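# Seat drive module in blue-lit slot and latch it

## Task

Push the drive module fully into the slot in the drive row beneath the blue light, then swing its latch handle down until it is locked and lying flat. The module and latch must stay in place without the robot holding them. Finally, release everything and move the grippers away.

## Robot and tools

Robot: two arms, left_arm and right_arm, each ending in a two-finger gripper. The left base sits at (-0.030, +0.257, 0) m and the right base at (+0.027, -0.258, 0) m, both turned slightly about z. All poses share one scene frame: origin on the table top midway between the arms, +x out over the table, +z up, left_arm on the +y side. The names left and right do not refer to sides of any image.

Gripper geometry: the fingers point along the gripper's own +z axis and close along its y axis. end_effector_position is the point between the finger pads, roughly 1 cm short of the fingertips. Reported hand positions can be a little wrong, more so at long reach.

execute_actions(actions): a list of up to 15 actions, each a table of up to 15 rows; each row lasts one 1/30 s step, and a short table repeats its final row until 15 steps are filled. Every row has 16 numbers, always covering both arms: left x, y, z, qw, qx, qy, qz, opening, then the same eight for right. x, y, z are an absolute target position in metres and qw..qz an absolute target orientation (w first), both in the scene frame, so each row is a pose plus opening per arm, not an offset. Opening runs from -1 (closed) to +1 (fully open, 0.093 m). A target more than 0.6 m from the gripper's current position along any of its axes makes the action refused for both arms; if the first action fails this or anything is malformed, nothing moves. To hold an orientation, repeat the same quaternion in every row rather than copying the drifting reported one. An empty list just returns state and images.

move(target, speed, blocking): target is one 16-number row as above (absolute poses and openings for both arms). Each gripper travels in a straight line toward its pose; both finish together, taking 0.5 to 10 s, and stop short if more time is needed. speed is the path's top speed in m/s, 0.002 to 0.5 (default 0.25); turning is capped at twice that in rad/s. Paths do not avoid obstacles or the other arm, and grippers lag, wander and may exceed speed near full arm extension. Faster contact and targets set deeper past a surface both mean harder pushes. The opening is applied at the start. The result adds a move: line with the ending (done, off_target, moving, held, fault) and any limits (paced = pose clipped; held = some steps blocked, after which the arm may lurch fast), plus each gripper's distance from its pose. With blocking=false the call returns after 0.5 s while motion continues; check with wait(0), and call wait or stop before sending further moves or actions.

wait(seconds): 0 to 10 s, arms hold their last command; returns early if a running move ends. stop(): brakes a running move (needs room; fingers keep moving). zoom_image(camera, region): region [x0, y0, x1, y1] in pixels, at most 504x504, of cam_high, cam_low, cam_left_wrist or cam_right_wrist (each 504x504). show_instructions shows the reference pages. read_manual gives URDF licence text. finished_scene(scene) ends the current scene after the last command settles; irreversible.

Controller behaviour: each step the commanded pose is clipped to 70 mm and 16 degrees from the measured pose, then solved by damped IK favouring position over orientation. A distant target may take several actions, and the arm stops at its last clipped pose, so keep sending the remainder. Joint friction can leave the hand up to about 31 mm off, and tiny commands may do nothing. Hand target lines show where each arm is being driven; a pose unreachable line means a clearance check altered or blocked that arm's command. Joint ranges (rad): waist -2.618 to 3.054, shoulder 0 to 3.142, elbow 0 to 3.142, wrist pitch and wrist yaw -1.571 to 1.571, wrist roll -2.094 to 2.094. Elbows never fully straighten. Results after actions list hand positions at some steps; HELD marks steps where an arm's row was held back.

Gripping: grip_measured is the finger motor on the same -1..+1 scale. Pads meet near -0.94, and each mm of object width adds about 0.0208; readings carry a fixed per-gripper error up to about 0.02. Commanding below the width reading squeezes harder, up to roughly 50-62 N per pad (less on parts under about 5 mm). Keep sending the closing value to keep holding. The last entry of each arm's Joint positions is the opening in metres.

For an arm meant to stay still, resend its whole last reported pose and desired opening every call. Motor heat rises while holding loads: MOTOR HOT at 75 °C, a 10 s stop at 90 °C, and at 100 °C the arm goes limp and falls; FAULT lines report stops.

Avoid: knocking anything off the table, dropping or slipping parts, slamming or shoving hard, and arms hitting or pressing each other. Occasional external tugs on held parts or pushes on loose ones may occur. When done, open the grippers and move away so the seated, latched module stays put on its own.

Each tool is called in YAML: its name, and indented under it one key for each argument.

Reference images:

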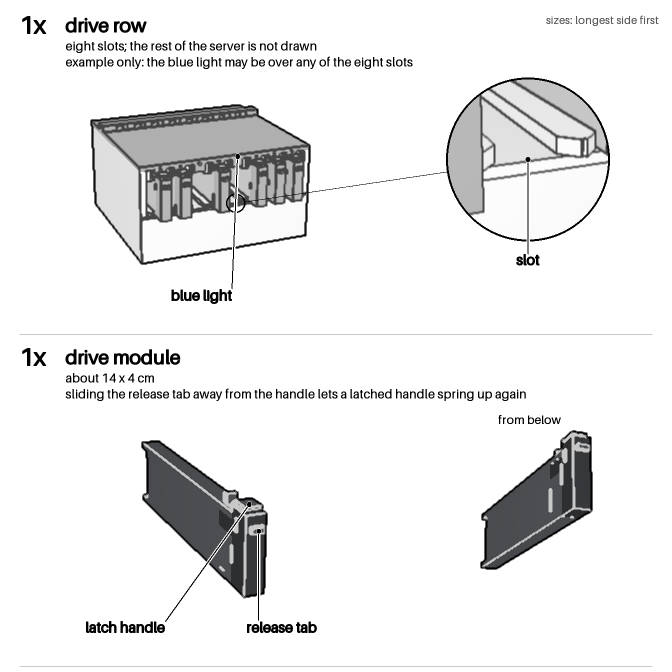

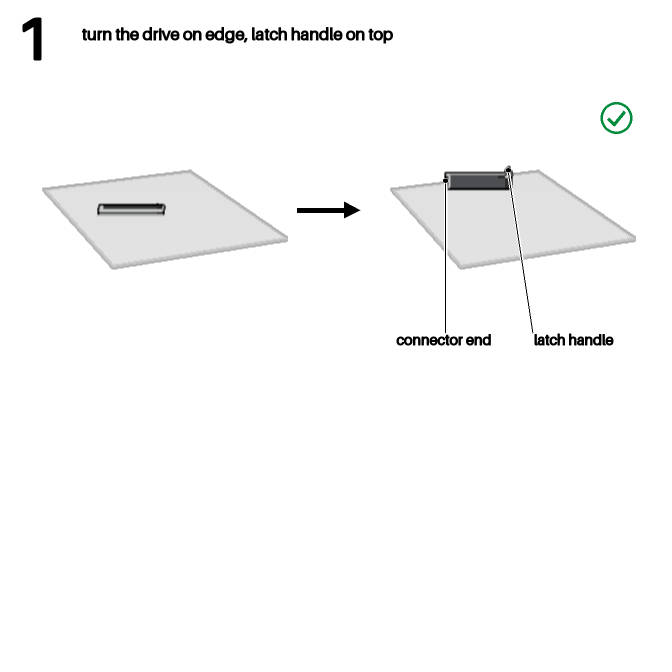

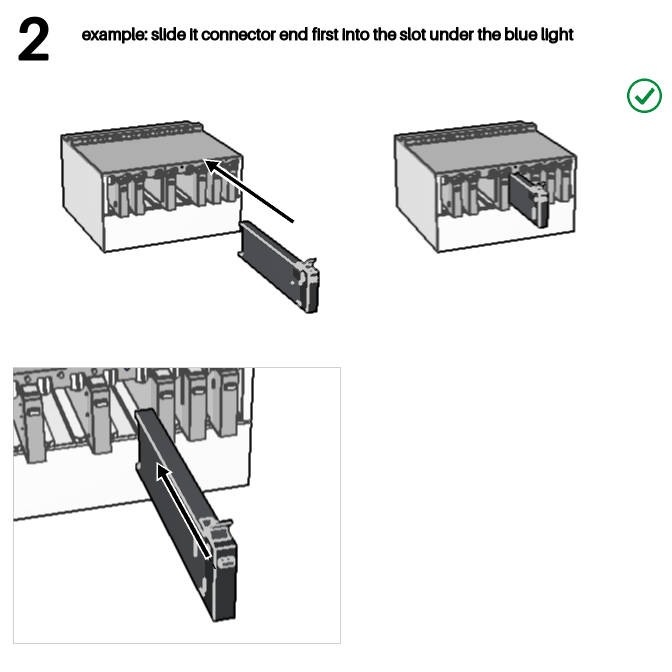

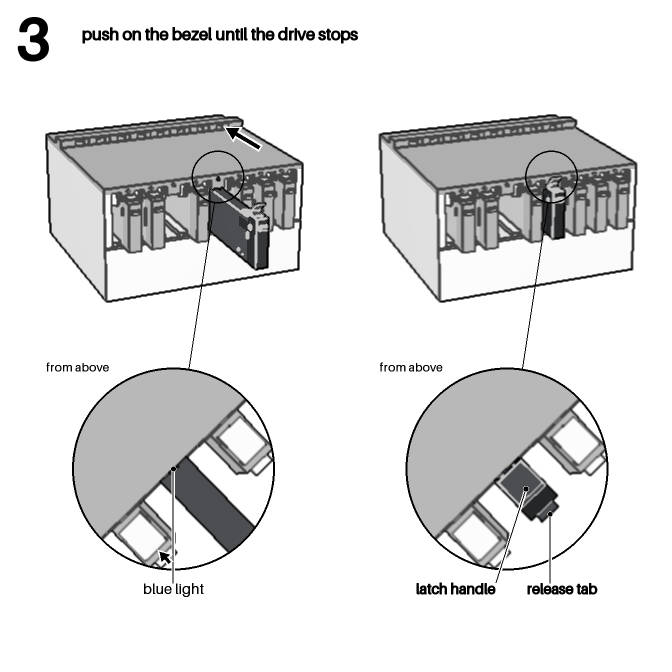

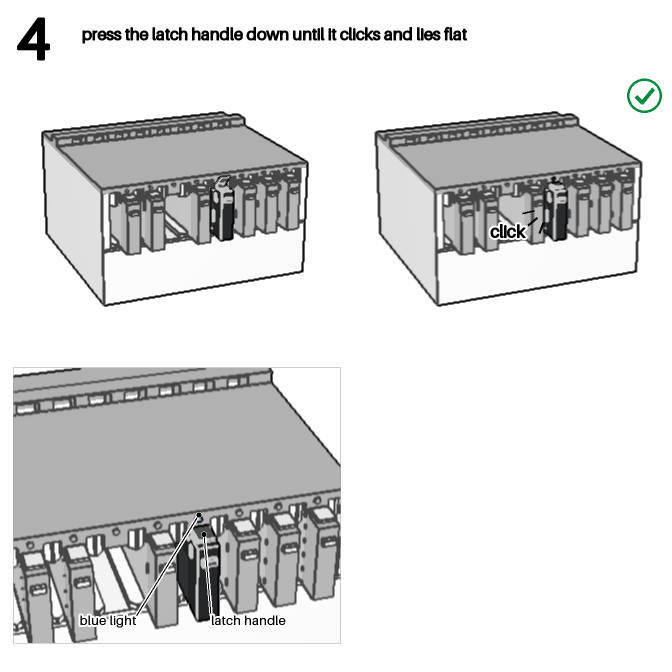

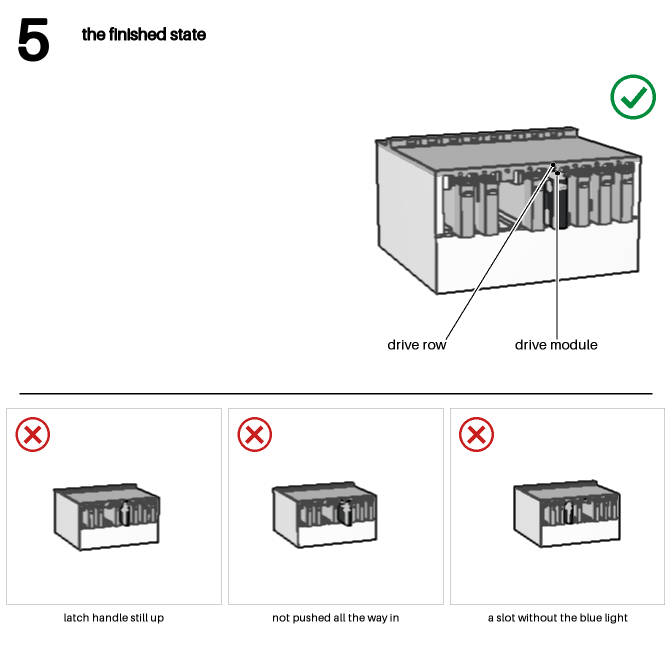

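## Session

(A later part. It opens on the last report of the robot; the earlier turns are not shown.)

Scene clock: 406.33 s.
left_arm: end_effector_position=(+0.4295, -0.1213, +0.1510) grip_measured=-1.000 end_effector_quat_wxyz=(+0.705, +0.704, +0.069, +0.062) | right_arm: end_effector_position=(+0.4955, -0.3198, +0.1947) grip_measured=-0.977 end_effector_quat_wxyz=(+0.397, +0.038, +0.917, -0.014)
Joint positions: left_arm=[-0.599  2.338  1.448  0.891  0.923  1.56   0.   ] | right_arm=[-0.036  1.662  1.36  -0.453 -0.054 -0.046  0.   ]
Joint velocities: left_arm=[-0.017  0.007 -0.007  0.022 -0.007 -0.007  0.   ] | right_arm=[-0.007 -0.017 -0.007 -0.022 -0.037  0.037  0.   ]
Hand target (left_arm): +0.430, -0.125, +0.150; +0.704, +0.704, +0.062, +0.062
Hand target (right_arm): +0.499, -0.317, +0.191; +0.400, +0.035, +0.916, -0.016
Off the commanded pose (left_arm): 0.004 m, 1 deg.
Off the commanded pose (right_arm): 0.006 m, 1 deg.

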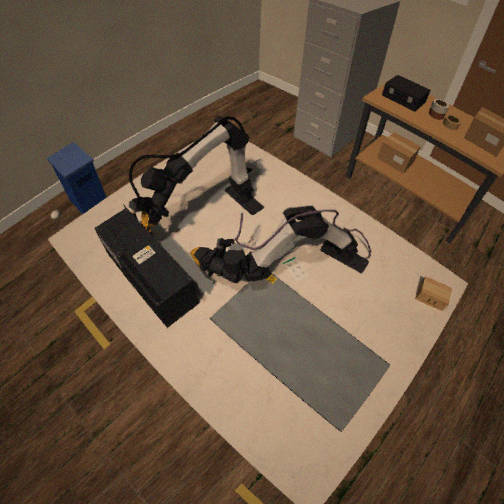

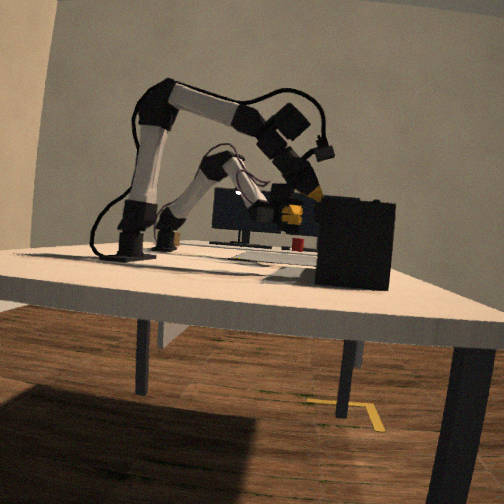

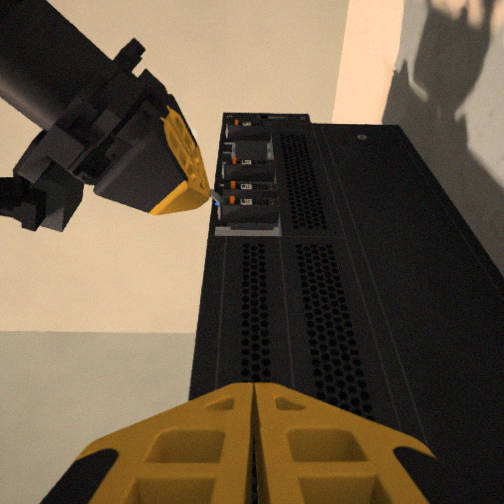

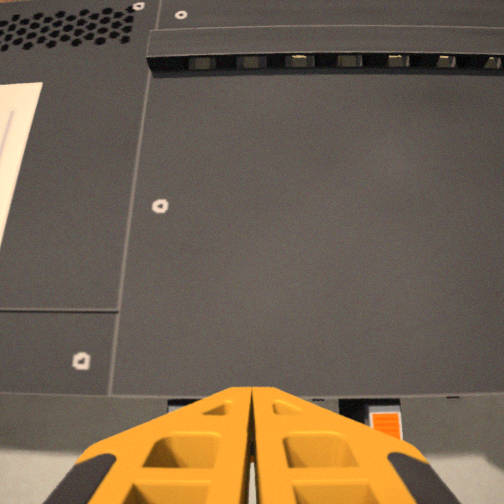

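execute_actions:
  actions:
    - [[0.43,-0.125,0.15,0.704,0.704,0.062,0.062,-1,0.499,-0.317,0.188,0.40,0.035,0.916,-0.016,-1],[0.43,-0.125,0.15,0.704,0.704,0.062,0.062,-1,0.499,-0.317,0.186,0.40,0.035,0.916,-0.016,-1],[0.43,-0.125,0.15,0.704,0.704,0.062,0.062,-1,0.4985,-0.317,0.184,0.40,0.035,0.916,-0.016,-1],[0.43,-0.125,0.15,0.704,0.704,0.062,0.062,-1,0.498,-0.317,0.182,0.40,0.035,0.916,-0.016,-1],[0.43,-0.125,0.15,0.704,0.704,0.062,0.062,-1,0.497,-0.317,0.180,0.40,0.035,0.916,-0.016,-1],[0.43,-0.125,0.15,0.704,0.704,0.062,0.062,-1,0.496,-0.317,0.178,0.40,0.035,0.916,-0.016,-1],[0.43,-0.125,0.15,0.704,0.704,0.062,0.062,-1,0.495,-0.317,0.177,0.40,0.035,0.916,-0.016,-1],[0.43,-0.125,0.15,0.704,0.704,0.062,0.062,-1,0.494,-0.317,0.176,0.395,0.035,0.918,-0.016,-1],[0.43,-0.125,0.15,0.704,0.704,0.062,0.062,-1,0.493,-0.317,0.175,0.39,0.035,0.92,-0.016,-1]]

zoom_image:
  camera: "cam_left_wrist"
  region: [130,130,270,270]

Scene clock: 414.43 s.
left_arm: end_effector_position=(+0.4295, -0.1213, +0.1510) grip_measured=-1.000 end_effector_quat_wxyz=(+0.705, +0.704, +0.069, +0.062) | right_arm: end_effector_position=(+0.4982, -0.3202, +0.1891) grip_measured=-0.977 end_effector_quat_wxyz=(+0.407, +0.037, +0.913, -0.015)
Joint positions: left_arm=[-0.599  2.338  1.448  0.891  0.923  1.56   0.   ] | right_arm=[-0.036  1.662  1.322 -0.394 -0.054 -0.046  0.   ]
Joint velocities: left_arm=[-0.007  0.002 -0.002 -0.066  0.037 -0.037  0.   ] | right_arm=[ 0.002 -0.007  0.017 -0.022  0.037 -0.022  0.   ]
Hand target (left_arm): +0.430, -0.125, +0.150; +0.704, +0.704, +0.062, +0.062
Hand target (right_arm): +0.493, -0.317, +0.175; +0.390, +0.035, +0.920, -0.016
Off the commanded pose (left_arm): 0.004 m, 1 deg.
Off the commanded pose (right_arm): 0.015 m, 2 deg.
Step readings (end_effector_position):
0: left_arm (+0.4295, -0.1213, +0.1510) | right_arm (+0.4966, -0.3200, +0.1959)
1: left_arm (+0.4295, -0.1213, +0.1510) | right_arm (+0.4968, -0.3200, +0.1961)
2: left_arm (+0.4295, -0.1213, +0.1510) | right_arm (+0.4972, -0.3200, +0.1963)
4: left_arm (+0.4295, -0.1213, +0.1510) | right_arm (+0.4978, -0.3201, +0.1949)
8: left_arm (+0.4295, -0.1213, +0.1510) | right_arm (+0.4983, -0.3202, +0.1893)
15: end_effector_position above

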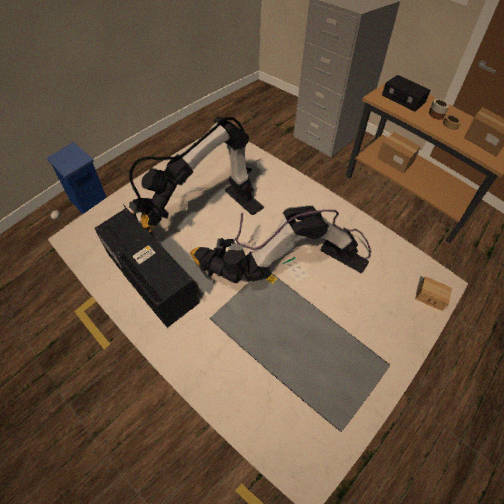

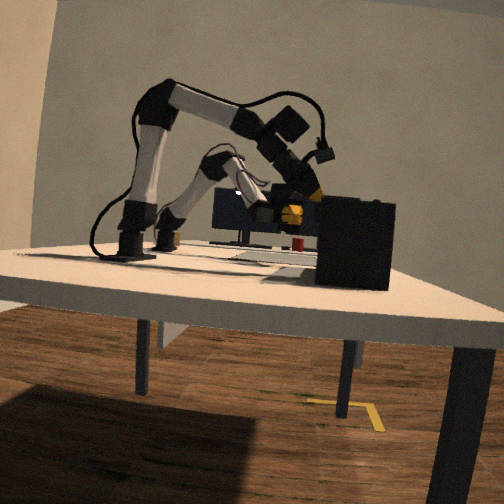

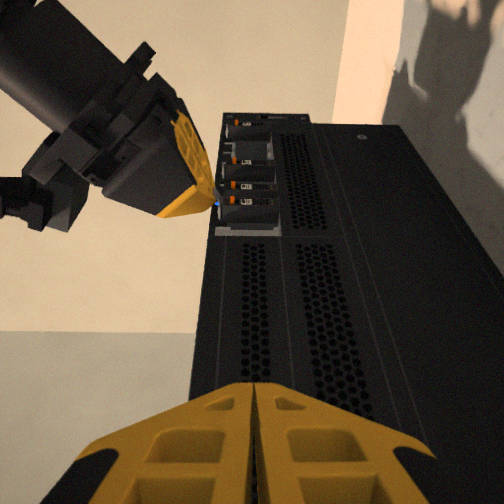

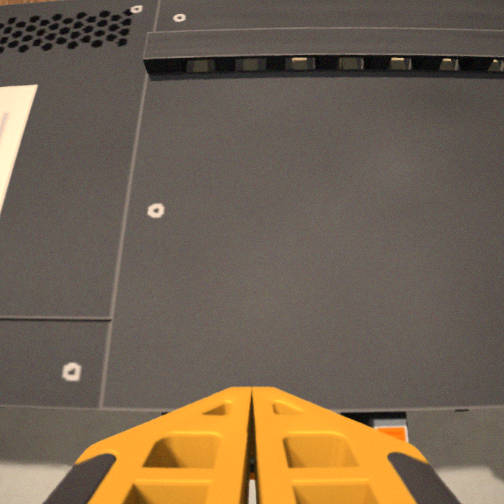

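Region (130, 130, 270, 270) of cam_left_wrist's 504x504 image, scaled by 3.600, with more detail than that image has.

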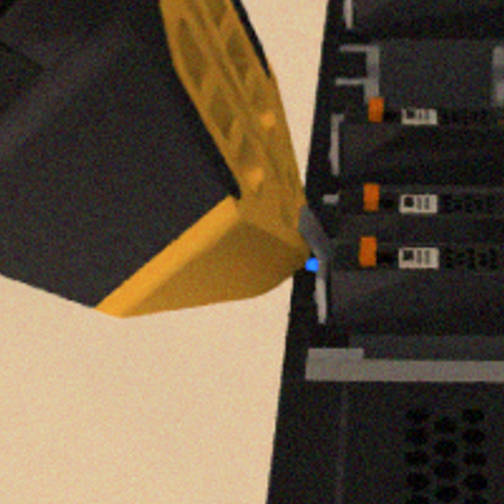

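execute_actions:
  actions:
    - [[0.43,-0.125,0.15,0.704,0.704,0.062,0.062,-1,0.492,-0.317,0.174,0.39,0.035,0.92,-0.016,-1],[0.43,-0.125,0.15,0.704,0.704,0.062,0.062,-1,0.491,-0.317,0.173,0.39,0.035,0.92,-0.016,-1],[0.43,-0.125,0.15,0.704,0.704,0.062,0.062,-1,0.490,-0.317,0.172,0.39,0.035,0.92,-0.016,-1],[0.43,-0.125,0.15,0.704,0.704,0.062,0.062,-1,0.489,-0.317,0.171,0.39,0.035,0.92,-0.016,-1],[0.43,-0.125,0.15,0.704,0.704,0.062,0.062,-1,0.488,-0.317,0.170,0.39,0.035,0.92,-0.016,-1],[0.43,-0.125,0.15,0.704,0.704,0.062,0.062,-1,0.487,-0.317,0.169,0.39,0.035,0.92,-0.016,-1],[0.43,-0.125,0.15,0.704,0.704,0.062,0.062,-1,0.486,-0.317,0.168,0.39,0.035,0.92,-0.016,-1],[0.43,-0.125,0.15,0.704,0.704,0.062,0.062,-1,0.485,-0.317,0.167,0.39,0.035,0.92,-0.016,-1],[0.43,-0.125,0.15,0.704,0.704,0.062,0.062,-1,0.484,-0.317,0.166,0.39,0.035,0.92,-0.016,-1]]

zoom_image:
  camera: "cam_left_wrist"
  region: [130,130,270,270]

Scene clock: 421.23 s.
left_arm: end_effector_position=(+0.4295, -0.1213, +0.1510) grip_measured=-1.000 end_effector_quat_wxyz=(+0.705, +0.704, +0.069, +0.062) | right_arm: end_effector_position=(+0.4976, -0.3201, +0.1885) grip_measured=-0.977 end_effector_quat_wxyz=(+0.423, +0.036, +0.905, -0.017)
Joint positions: left_arm=[-0.599  2.338  1.448  0.891  0.923  1.56   0.   ] | right_arm=[-0.036  1.641  1.271 -0.327 -0.054 -0.046  0.   ]
Joint velocities: left_arm=[ 0.007  0.007  0.017 -0.051  0.022 -0.051  0.   ] | right_arm=[ 0.017 -0.007 -0.027 -0.037  0.051  0.051  0.   ]
Hand target (left_arm): +0.430, -0.125, +0.150; +0.704, +0.704, +0.062, +0.062
Hand target (right_arm): +0.484, -0.317, +0.167; +0.390, +0.034, +0.920, -0.016
Off the commanded pose (left_arm): 0.004 m, 1 deg.
Off the commanded pose (right_arm): 0.026 m, 4 deg.
Step readings (end_effector_position):
0: left_arm (+0.4295, -0.1213, +0.1510) | right_arm (+0.4982, -0.3202, +0.1891)
1: left_arm (+0.4295, -0.1213, +0.1510) | right_arm (+0.4982, -0.3202, +0.1891)
2: left_arm (+0.4295, -0.1213, +0.1510) | right_arm (+0.4982, -0.3202, +0.1891)
4: left_arm (+0.4295, -0.1213, +0.1510) | right_arm (+0.4980, -0.3202, +0.1887)
8: left_arm (+0.4295, -0.1213, +0.1510) | right_arm (+0.4976, -0.3201, +0.1884)
15: end_effector_position above

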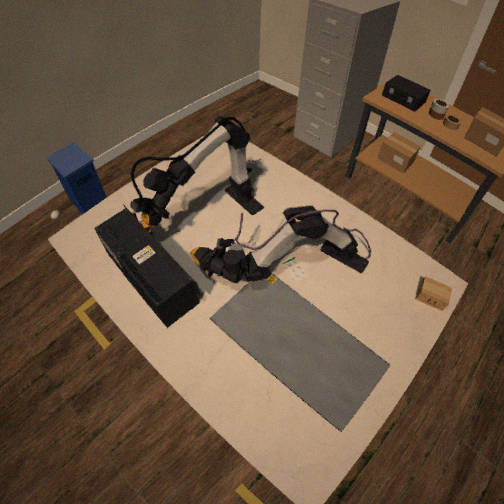

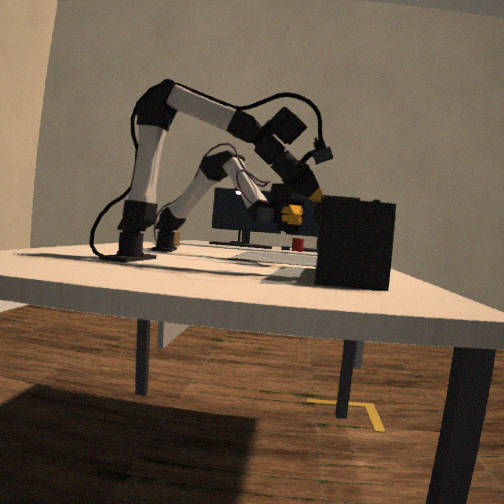

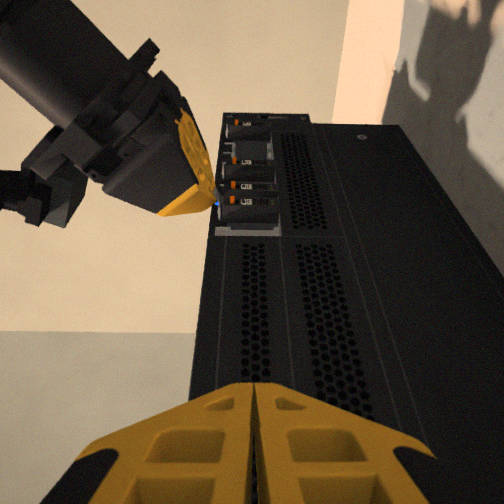

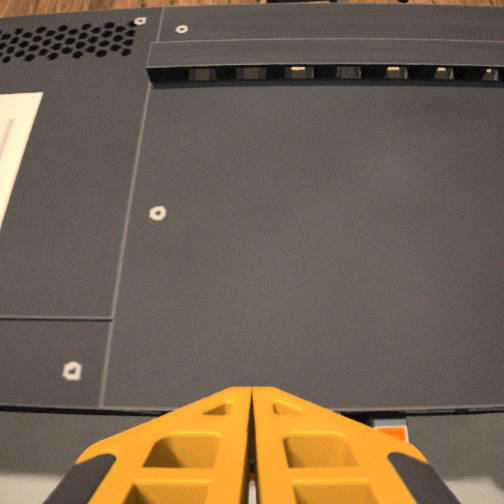

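Region (130, 130, 270, 270) of cam_left_wrist's 504x504 image, scaled by 3.600, with more detail than that image has.

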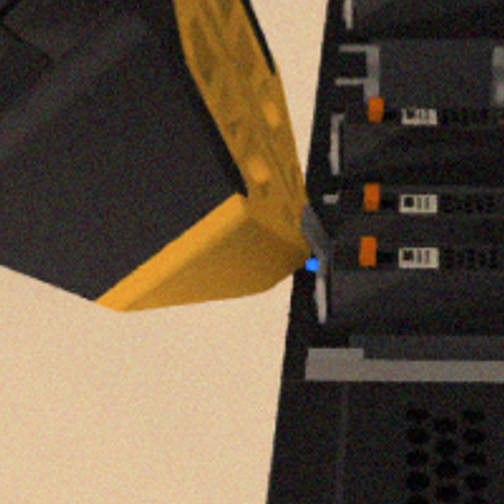

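execute_actions:
  actions:
    - [[0.43,-0.125,0.15,0.704,0.704,0.062,0.062,-1,0.4825,-0.317,0.165,0.385,0.035,0.922,-0.016,-1],[0.43,-0.125,0.15,0.704,0.704,0.062,0.062,-1,0.481,-0.317,0.163,0.381,0.035,0.924,-0.016,-1],[0.43,-0.125,0.15,0.704,0.704,0.062,0.062,-1,0.479,-0.3165,0.1615,0.376,0.035,0.926,-0.015,-1],[0.43,-0.125,0.15,0.704,0.704,0.062,0.062,-1,0.4775,-0.3165,0.160,0.371,0.035,0.928,-0.015,-1],[0.43,-0.125,0.15,0.704,0.704,0.062,0.062,-1,0.476,-0.316,0.158,0.367,0.035,0.93,-0.015,-1],[0.43,-0.125,0.15,0.704,0.704,0.062,0.062,-1,0.474,-0.316,0.1565,0.362,0.036,0.932,-0.014,-1],[0.43,-0.125,0.15,0.704,0.704,0.062,0.062,-1,0.4725,-0.316,0.155,0.357,0.036,0.933,-0.014,-1],[0.43,-0.125,0.15,0.704,0.704,0.062,0.062,-1,0.471,-0.3155,0.153,0.353,0.036,0.935,-0.014,-1]]

zoom_image:
  camera: "cam_left_wrist"
  region: [130,130,270,270]

Scene clock: 436.07 s.
left_arm: end_effector_position=(+0.4295, -0.1213, +0.1510) grip_measured=-1.000 end_effector_quat_wxyz=(+0.705, +0.704, +0.069, +0.062) | right_arm: end_effector_position=(+0.4965, -0.3199, +0.1873) grip_measured=-0.977 end_effector_quat_wxyz=(+0.420, +0.034, +0.907, -0.018)
Joint positions: left_arm=[-0.599  2.338  1.448  0.891  0.923  1.56   0.   ] | right_arm=[-0.036  1.641  1.27  -0.333 -0.054 -0.051  0.   ]
Joint velocities: left_arm=[-0.012 -0.007  0.012  0.007  0.022 -0.007  0.   ] | right_arm=[-0.012 -0.007 -0.002  0.037  0.037 -0.139  0.   ]
Hand target (left_arm): +0.430, -0.125, +0.150; +0.704, +0.704, +0.062, +0.062
Hand target (right_arm): +0.472, -0.315, +0.155; +0.354, +0.034, +0.934, -0.014
Off the commanded pose (left_arm): 0.004 m, 1 deg.
Off the commanded pose (right_arm): 0.043 m, 8 deg.
Step readings (end_effector_position):
0: left_arm (+0.4295, -0.1213, +0.1510) | right_arm (+0.4975, -0.3201, +0.1885)
1: left_arm (+0.4295, -0.1213, +0.1510) | right_arm (+0.4975, -0.3201, +0.1885)
2: left_arm (+0.4295, -0.1213, +0.1510) | right_arm (+0.4975, -0.3201, +0.1885)
4: left_arm (+0.4295, -0.1213, +0.1510) | right_arm (+0.4972, -0.3200, +0.1881)
8: left_arm (+0.4295, -0.1213, +0.1510) | right_arm (+0.4965, -0.3199, +0.1873)
15: end_effector_position above

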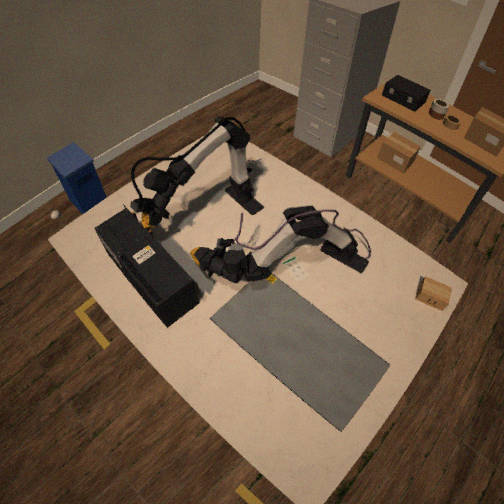

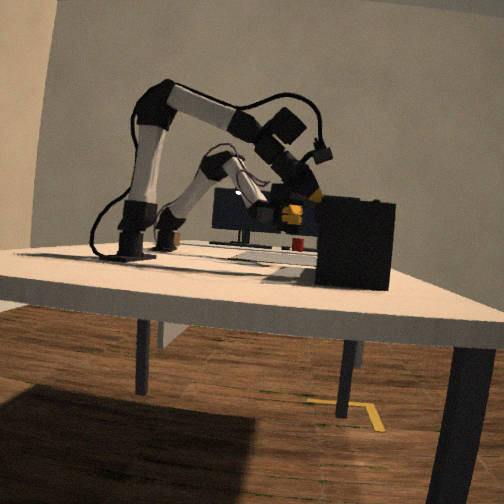

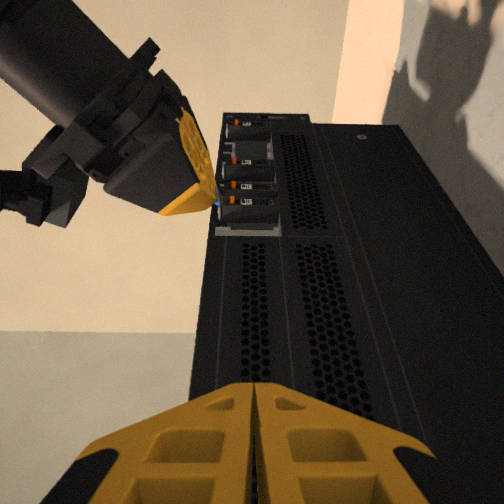

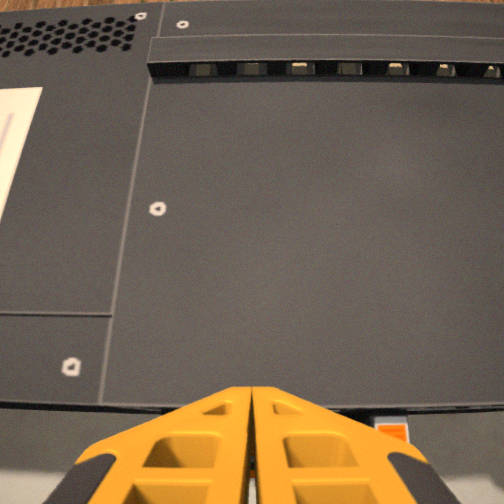

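Region (130, 130, 270, 270) of cam_left_wrist's 504x504 image, scaled by 3.600, with more detail than that image has.

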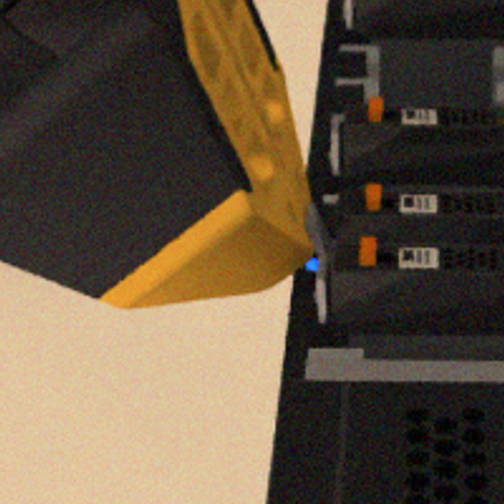

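execute_actions:
  actions:
    - [[0.43,-0.125,0.15,0.704,0.704,0.062,0.062,-1,0.469,-0.3155,0.152,0.349,0.036,0.936,-0.014,-1],[0.43,-0.125,0.15,0.704,0.704,0.062,0.062,-1,0.467,-0.315,0.151,0.345,0.036,0.938,-0.014,-1],[0.43,-0.125,0.15,0.704,0.704,0.062,0.062,-1,0.465,-0.315,0.150,0.341,0.036,0.939,-0.014,-1],[0.43,-0.125,0.15,0.704,0.704,0.062,0.062,-1,0.463,-0.315,0.148,0.337,0.036,0.941,-0.013,-1],[0.43,-0.125,0.15,0.704,0.704,0.062,0.062,-1,0.461,-0.3145,0.147,0.333,0.036,0.942,-0.013,-1],[0.43,-0.125,0.15,0.704,0.704,0.062,0.062,-1,0.459,-0.3145,0.146,0.33,0.036,0.943,-0.013,-1]]

zoom_image:
  camera: "cam_left_wrist"
  region: [130,130,270,270]

Scene clock: 442.73 s.
left_arm: end_effector_position=(+0.4295, -0.1213, +0.1510) grip_measured=-1.000 end_effector_quat_wxyz=(+0.705, +0.704, +0.069, +0.062) | right_arm: end_effector_position=(+0.4924, -0.3193, +0.1855) grip_measured=-0.977 end_effector_quat_wxyz=(+0.412, +0.033, +0.910, -0.018)
Joint positions: left_arm=[-0.599  2.338  1.448  0.891  0.923  1.56   0.   ] | right_arm=[-0.036  1.635  1.27  -0.357 -0.054 -0.055  0.   ]
Joint velocities: left_arm=[-0.002 -0.007 -0.002  0.022 -0.007 -0.007  0.   ] | right_arm=[-0.017 -0.046 -0.007 -0.11  -0.11  -0.051  0.   ]
Hand target (left_arm): +0.430, -0.125, +0.150; +0.704, +0.704, +0.062, +0.062
Hand target (right_arm): +0.461, -0.314, +0.149; +0.333, +0.034, +0.942, -0.013
Off the commanded pose (left_arm): 0.004 m, 1 deg.
Off the commanded pose (right_arm): 0.052 m, 10 deg.
Step readings (end_effector_position):
0: left_arm (+0.4295, -0.1213, +0.1510) | right_arm (+0.4965, -0.3199, +0.1873)
1: left_arm (+0.4295, -0.1213, +0.1510) | right_arm (+0.4964, -0.3199, +0.1872)
2: left_arm (+0.4295, -0.1213, +0.1510) | right_arm (+0.4963, -0.3199, +0.1870)
4: left_arm (+0.4295, -0.1213, +0.1510) | right_arm (+0.4961, -0.3199, +0.1868)
8: left_arm (+0.4295, -0.1213, +0.1510) | right_arm (+0.4958, -0.3198, +0.1864)
15: end_effector_position above

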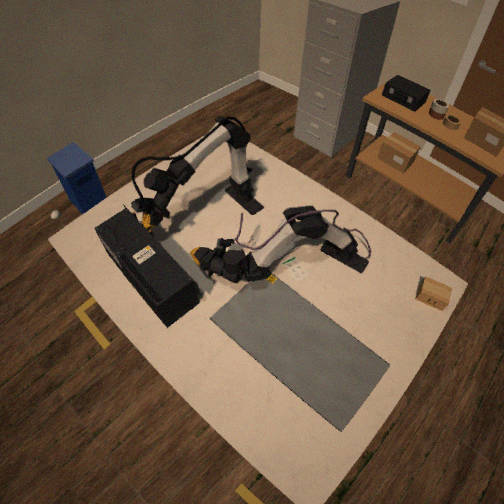

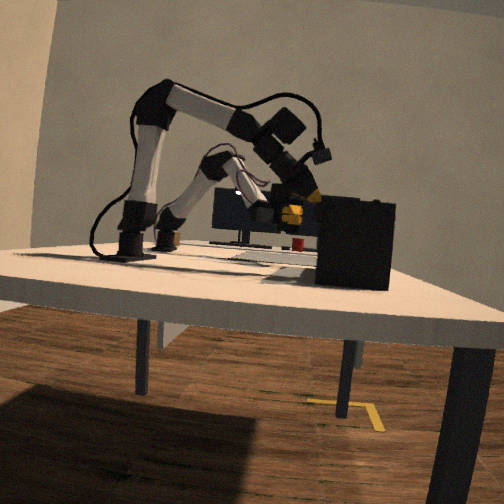

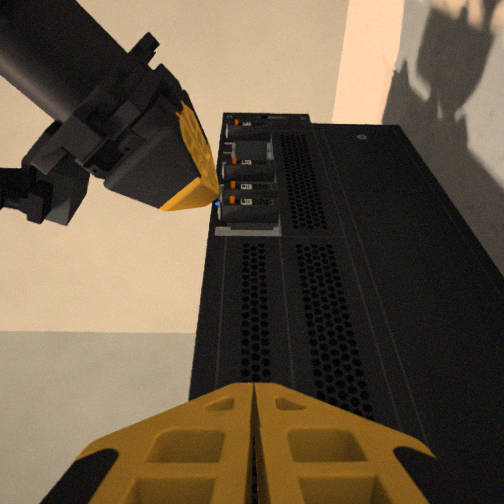

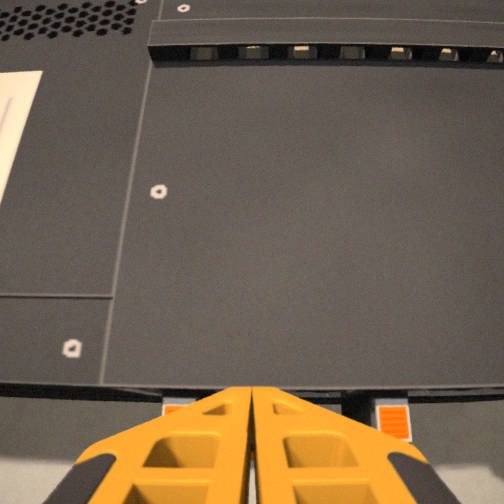

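Region (130, 130, 270, 270) of cam_left_wrist's 504x504 image, scaled by 3.600, with more detail than that image has.

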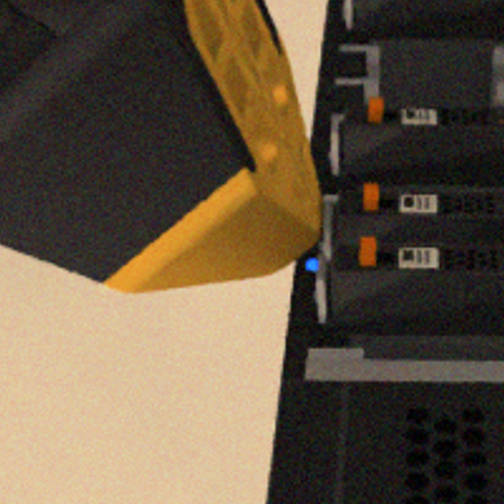

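Flat, tab returned. Lift off.

execute_actions:
  actions:
    - [[0.43,-0.125,0.15,0.704,0.704,0.062,0.062,-1,0.472,-0.316,0.162,0.36,0.035,0.932,-0.015,-1],[0.43,-0.125,0.15,0.704,0.704,0.062,0.062,-1,0.483,-0.317,0.175,0.39,0.035,0.92,-0.016,-1],[0.43,-0.125,0.15,0.704,0.704,0.062,0.062,-1,0.49,-0.318,0.187,0.41,0.035,0.911,-0.016,-1],[0.43,-0.125,0.15,0.704,0.704,0.062,0.062,-1,0.49,-0.318,0.195,0.41,0.035,0.911,-0.016,-1],[0.43,-0.125,0.15,0.704,0.704,0.062,0.062,-1,0.488,-0.318,0.203,0.41,0.035,0.911,-0.016,-1],[0.43,-0.125,0.15,0.704,0.704,0.062,0.062,-1,0.484,-0.318,0.211,0.41,0.035,0.911,-0.016,-1],[0.43,-0.125,0.15,0.704,0.704,0.062,0.062,-1,0.478,-0.318,0.219,0.41,0.035,0.911,-0.016,-1],[0.43,-0.125,0.15,0.704,0.704,0.062,0.062,-1,0.47,-0.318,0.225,0.41,0.035,0.911,-0.016,-1],[0.43,-0.125,0.15,0.704,0.704,0.062,0.062,-1,0.462,-0.318,0.23,0.41,0.035,0.911,-0.016,-1],[0.43,-0.125,0.15,0.704,0.704,0.062,0.062,-1,0.455,-0.318,0.235,0.41,0.035,0.911,-0.016,-1]]

zoom_image:
  camera: "cam_left_wrist"
  region: [130,130,270,270]

Scene clock: 451.13 s.
left_arm: end_effector_position=(+0.4295, -0.1213, +0.1510) grip_measured=-1.000 end_effector_quat_wxyz=(+0.705, +0.704, +0.069, +0.062) | right_arm: end_effector_position=(+0.4592, -0.3138, +0.2305) grip_measured=-0.977 end_effector_quat_wxyz=(+0.415, +0.032, +0.909, -0.017)
Joint positions: left_arm=[-0.599  2.338  1.448  0.891  0.923  1.56   0.   ] | right_arm=[-0.036  1.497  1.306 -0.524 -0.057 -0.055  0.   ]
Joint velocities: left_arm=[-0.012 -0.012  0.007 -0.095  0.037  0.022  0.   ] | right_arm=[ 0.002 -0.1    0.085 -0.125 -0.066 -0.051  0.   ]
Hand target (left_arm): +0.430, -0.125, +0.150; +0.704, +0.704, +0.062, +0.062
Hand target (right_arm): +0.455, -0.317, +0.235; +0.411, +0.035, +0.911, -0.016
Off the commanded pose (left_arm): 0.004 m, 1 deg.
Off the commanded pose (right_arm): 0.007 m, 1 deg.
Step readings (end_effector_position):
0: left_arm (+0.4295, -0.1213, +0.1510) | right_arm (+0.4910, -0.3191, +0.1854)
1: left_arm (+0.4295, -0.1213, +0.1510) | right_arm (+0.4912, -0.3191, +0.1856)
2: left_arm (+0.4295, -0.1213, +0.1510) | right_arm (+0.4917, -0.3192, +0.1862)
4: left_arm (+0.4295, -0.1213, +0.1510) | right_arm (+0.4921, -0.3193, +0.1870)
8: left_arm (+0.4295, -0.1213, +0.1510) | right_arm (+0.4852, -0.3182, +0.1934)
15: end_effector_position above

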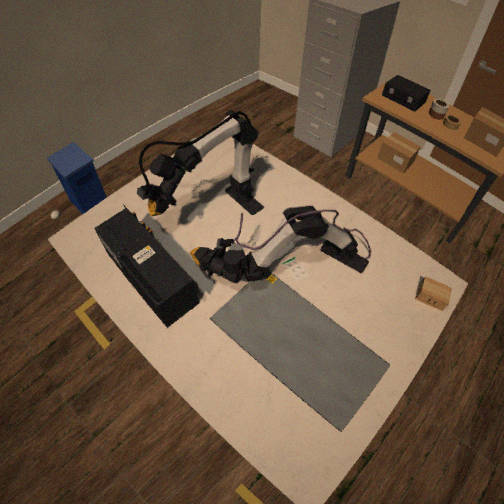

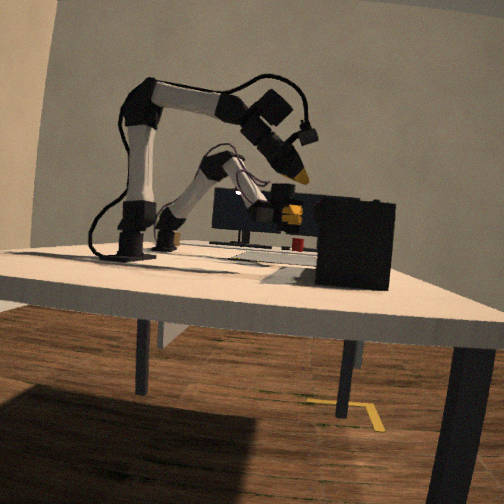

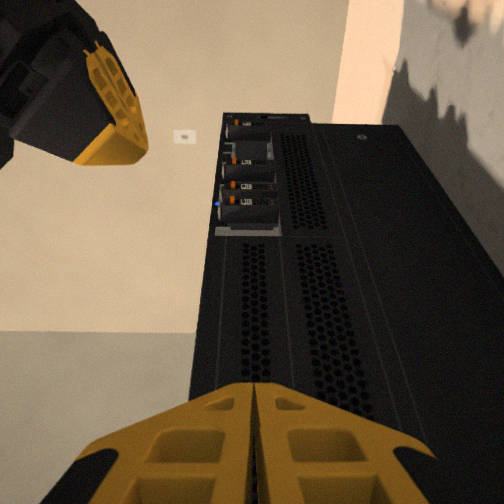

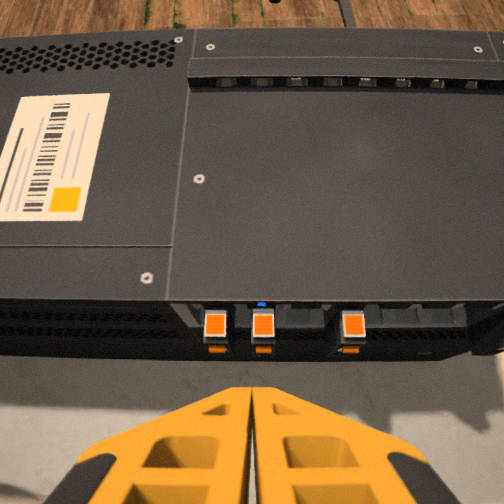

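Region (130, 130, 270, 270) of cam_left_wrist's 504x504 image, scaled by 3.600, with more detail than that image has.

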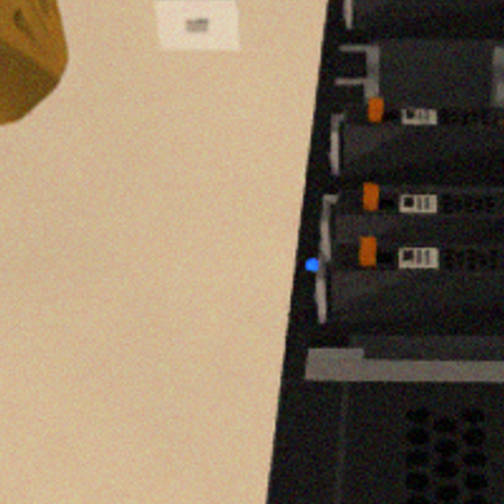

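Latched. Retract.

move:
  target: [0.34,0.0,0.17,0.704,0.704,0.062,0.062,-1,0.36,-0.31,0.25,0.41,0.035,0.911,-0.016,-1]
  speed: 0.3

finished_scene:
  scene: 1

Scene clock: 455.33 s.
left_arm: end_effector_position=(+0.3461, -0.0008, +0.1707) grip_measured=-1.000 end_effector_quat_wxyz=(+0.704, +0.704, +0.066, +0.061) | right_arm: end_effector_position=(+0.3637, -0.3063, +0.2538) grip_measured=-0.977 end_effector_quat_wxyz=(+0.412, +0.033, +0.911, -0.016)
Joint positions: left_arm=[-0.399  1.942  0.859  1.08   1.129  1.567  0.   ] | right_arm=[-0.07   1.155  1.151 -0.722 -0.082 -0.075  0.   ]
Joint velocities: left_arm=[-0.002 -0.012  0.002 -0.007  0.051 -0.007  0.   ] | right_arm=[-0.007 -0.012  0.002  0.066 -0.051 -0.022  0.   ]
Hand target (left_arm): +0.342, +0.001, +0.171; +0.705, +0.704, +0.062, +0.062
Hand target (right_arm): +0.360, -0.309, +0.251; +0.410, +0.035, +0.911, -0.016
Off the commanded pose (left_arm): 0.006 m, 1 deg.
Off the commanded pose (right_arm): 0.006 m, 0 deg.
move: done

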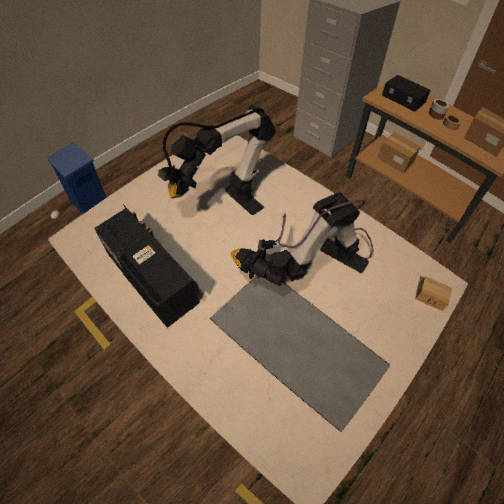

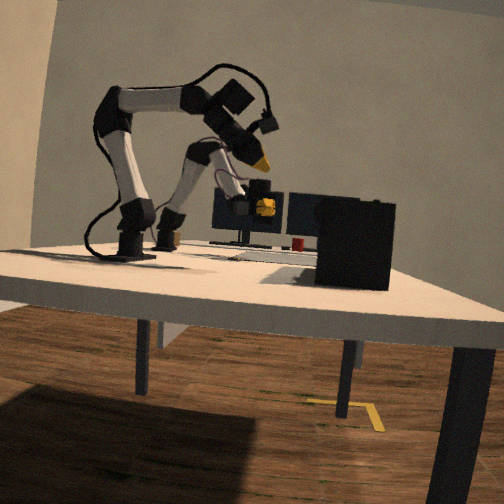

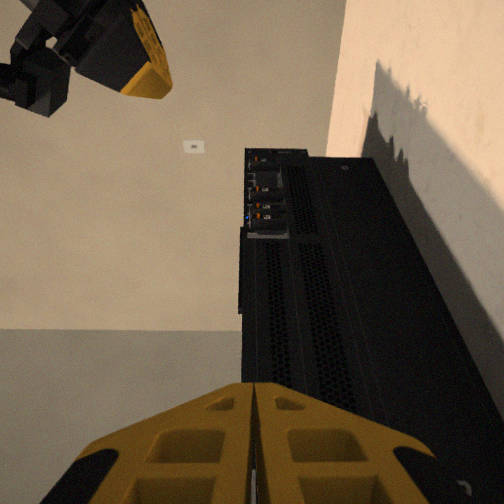

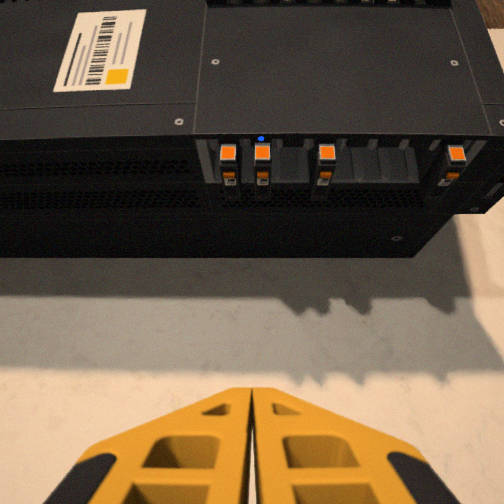

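The scene is finished: the task was done.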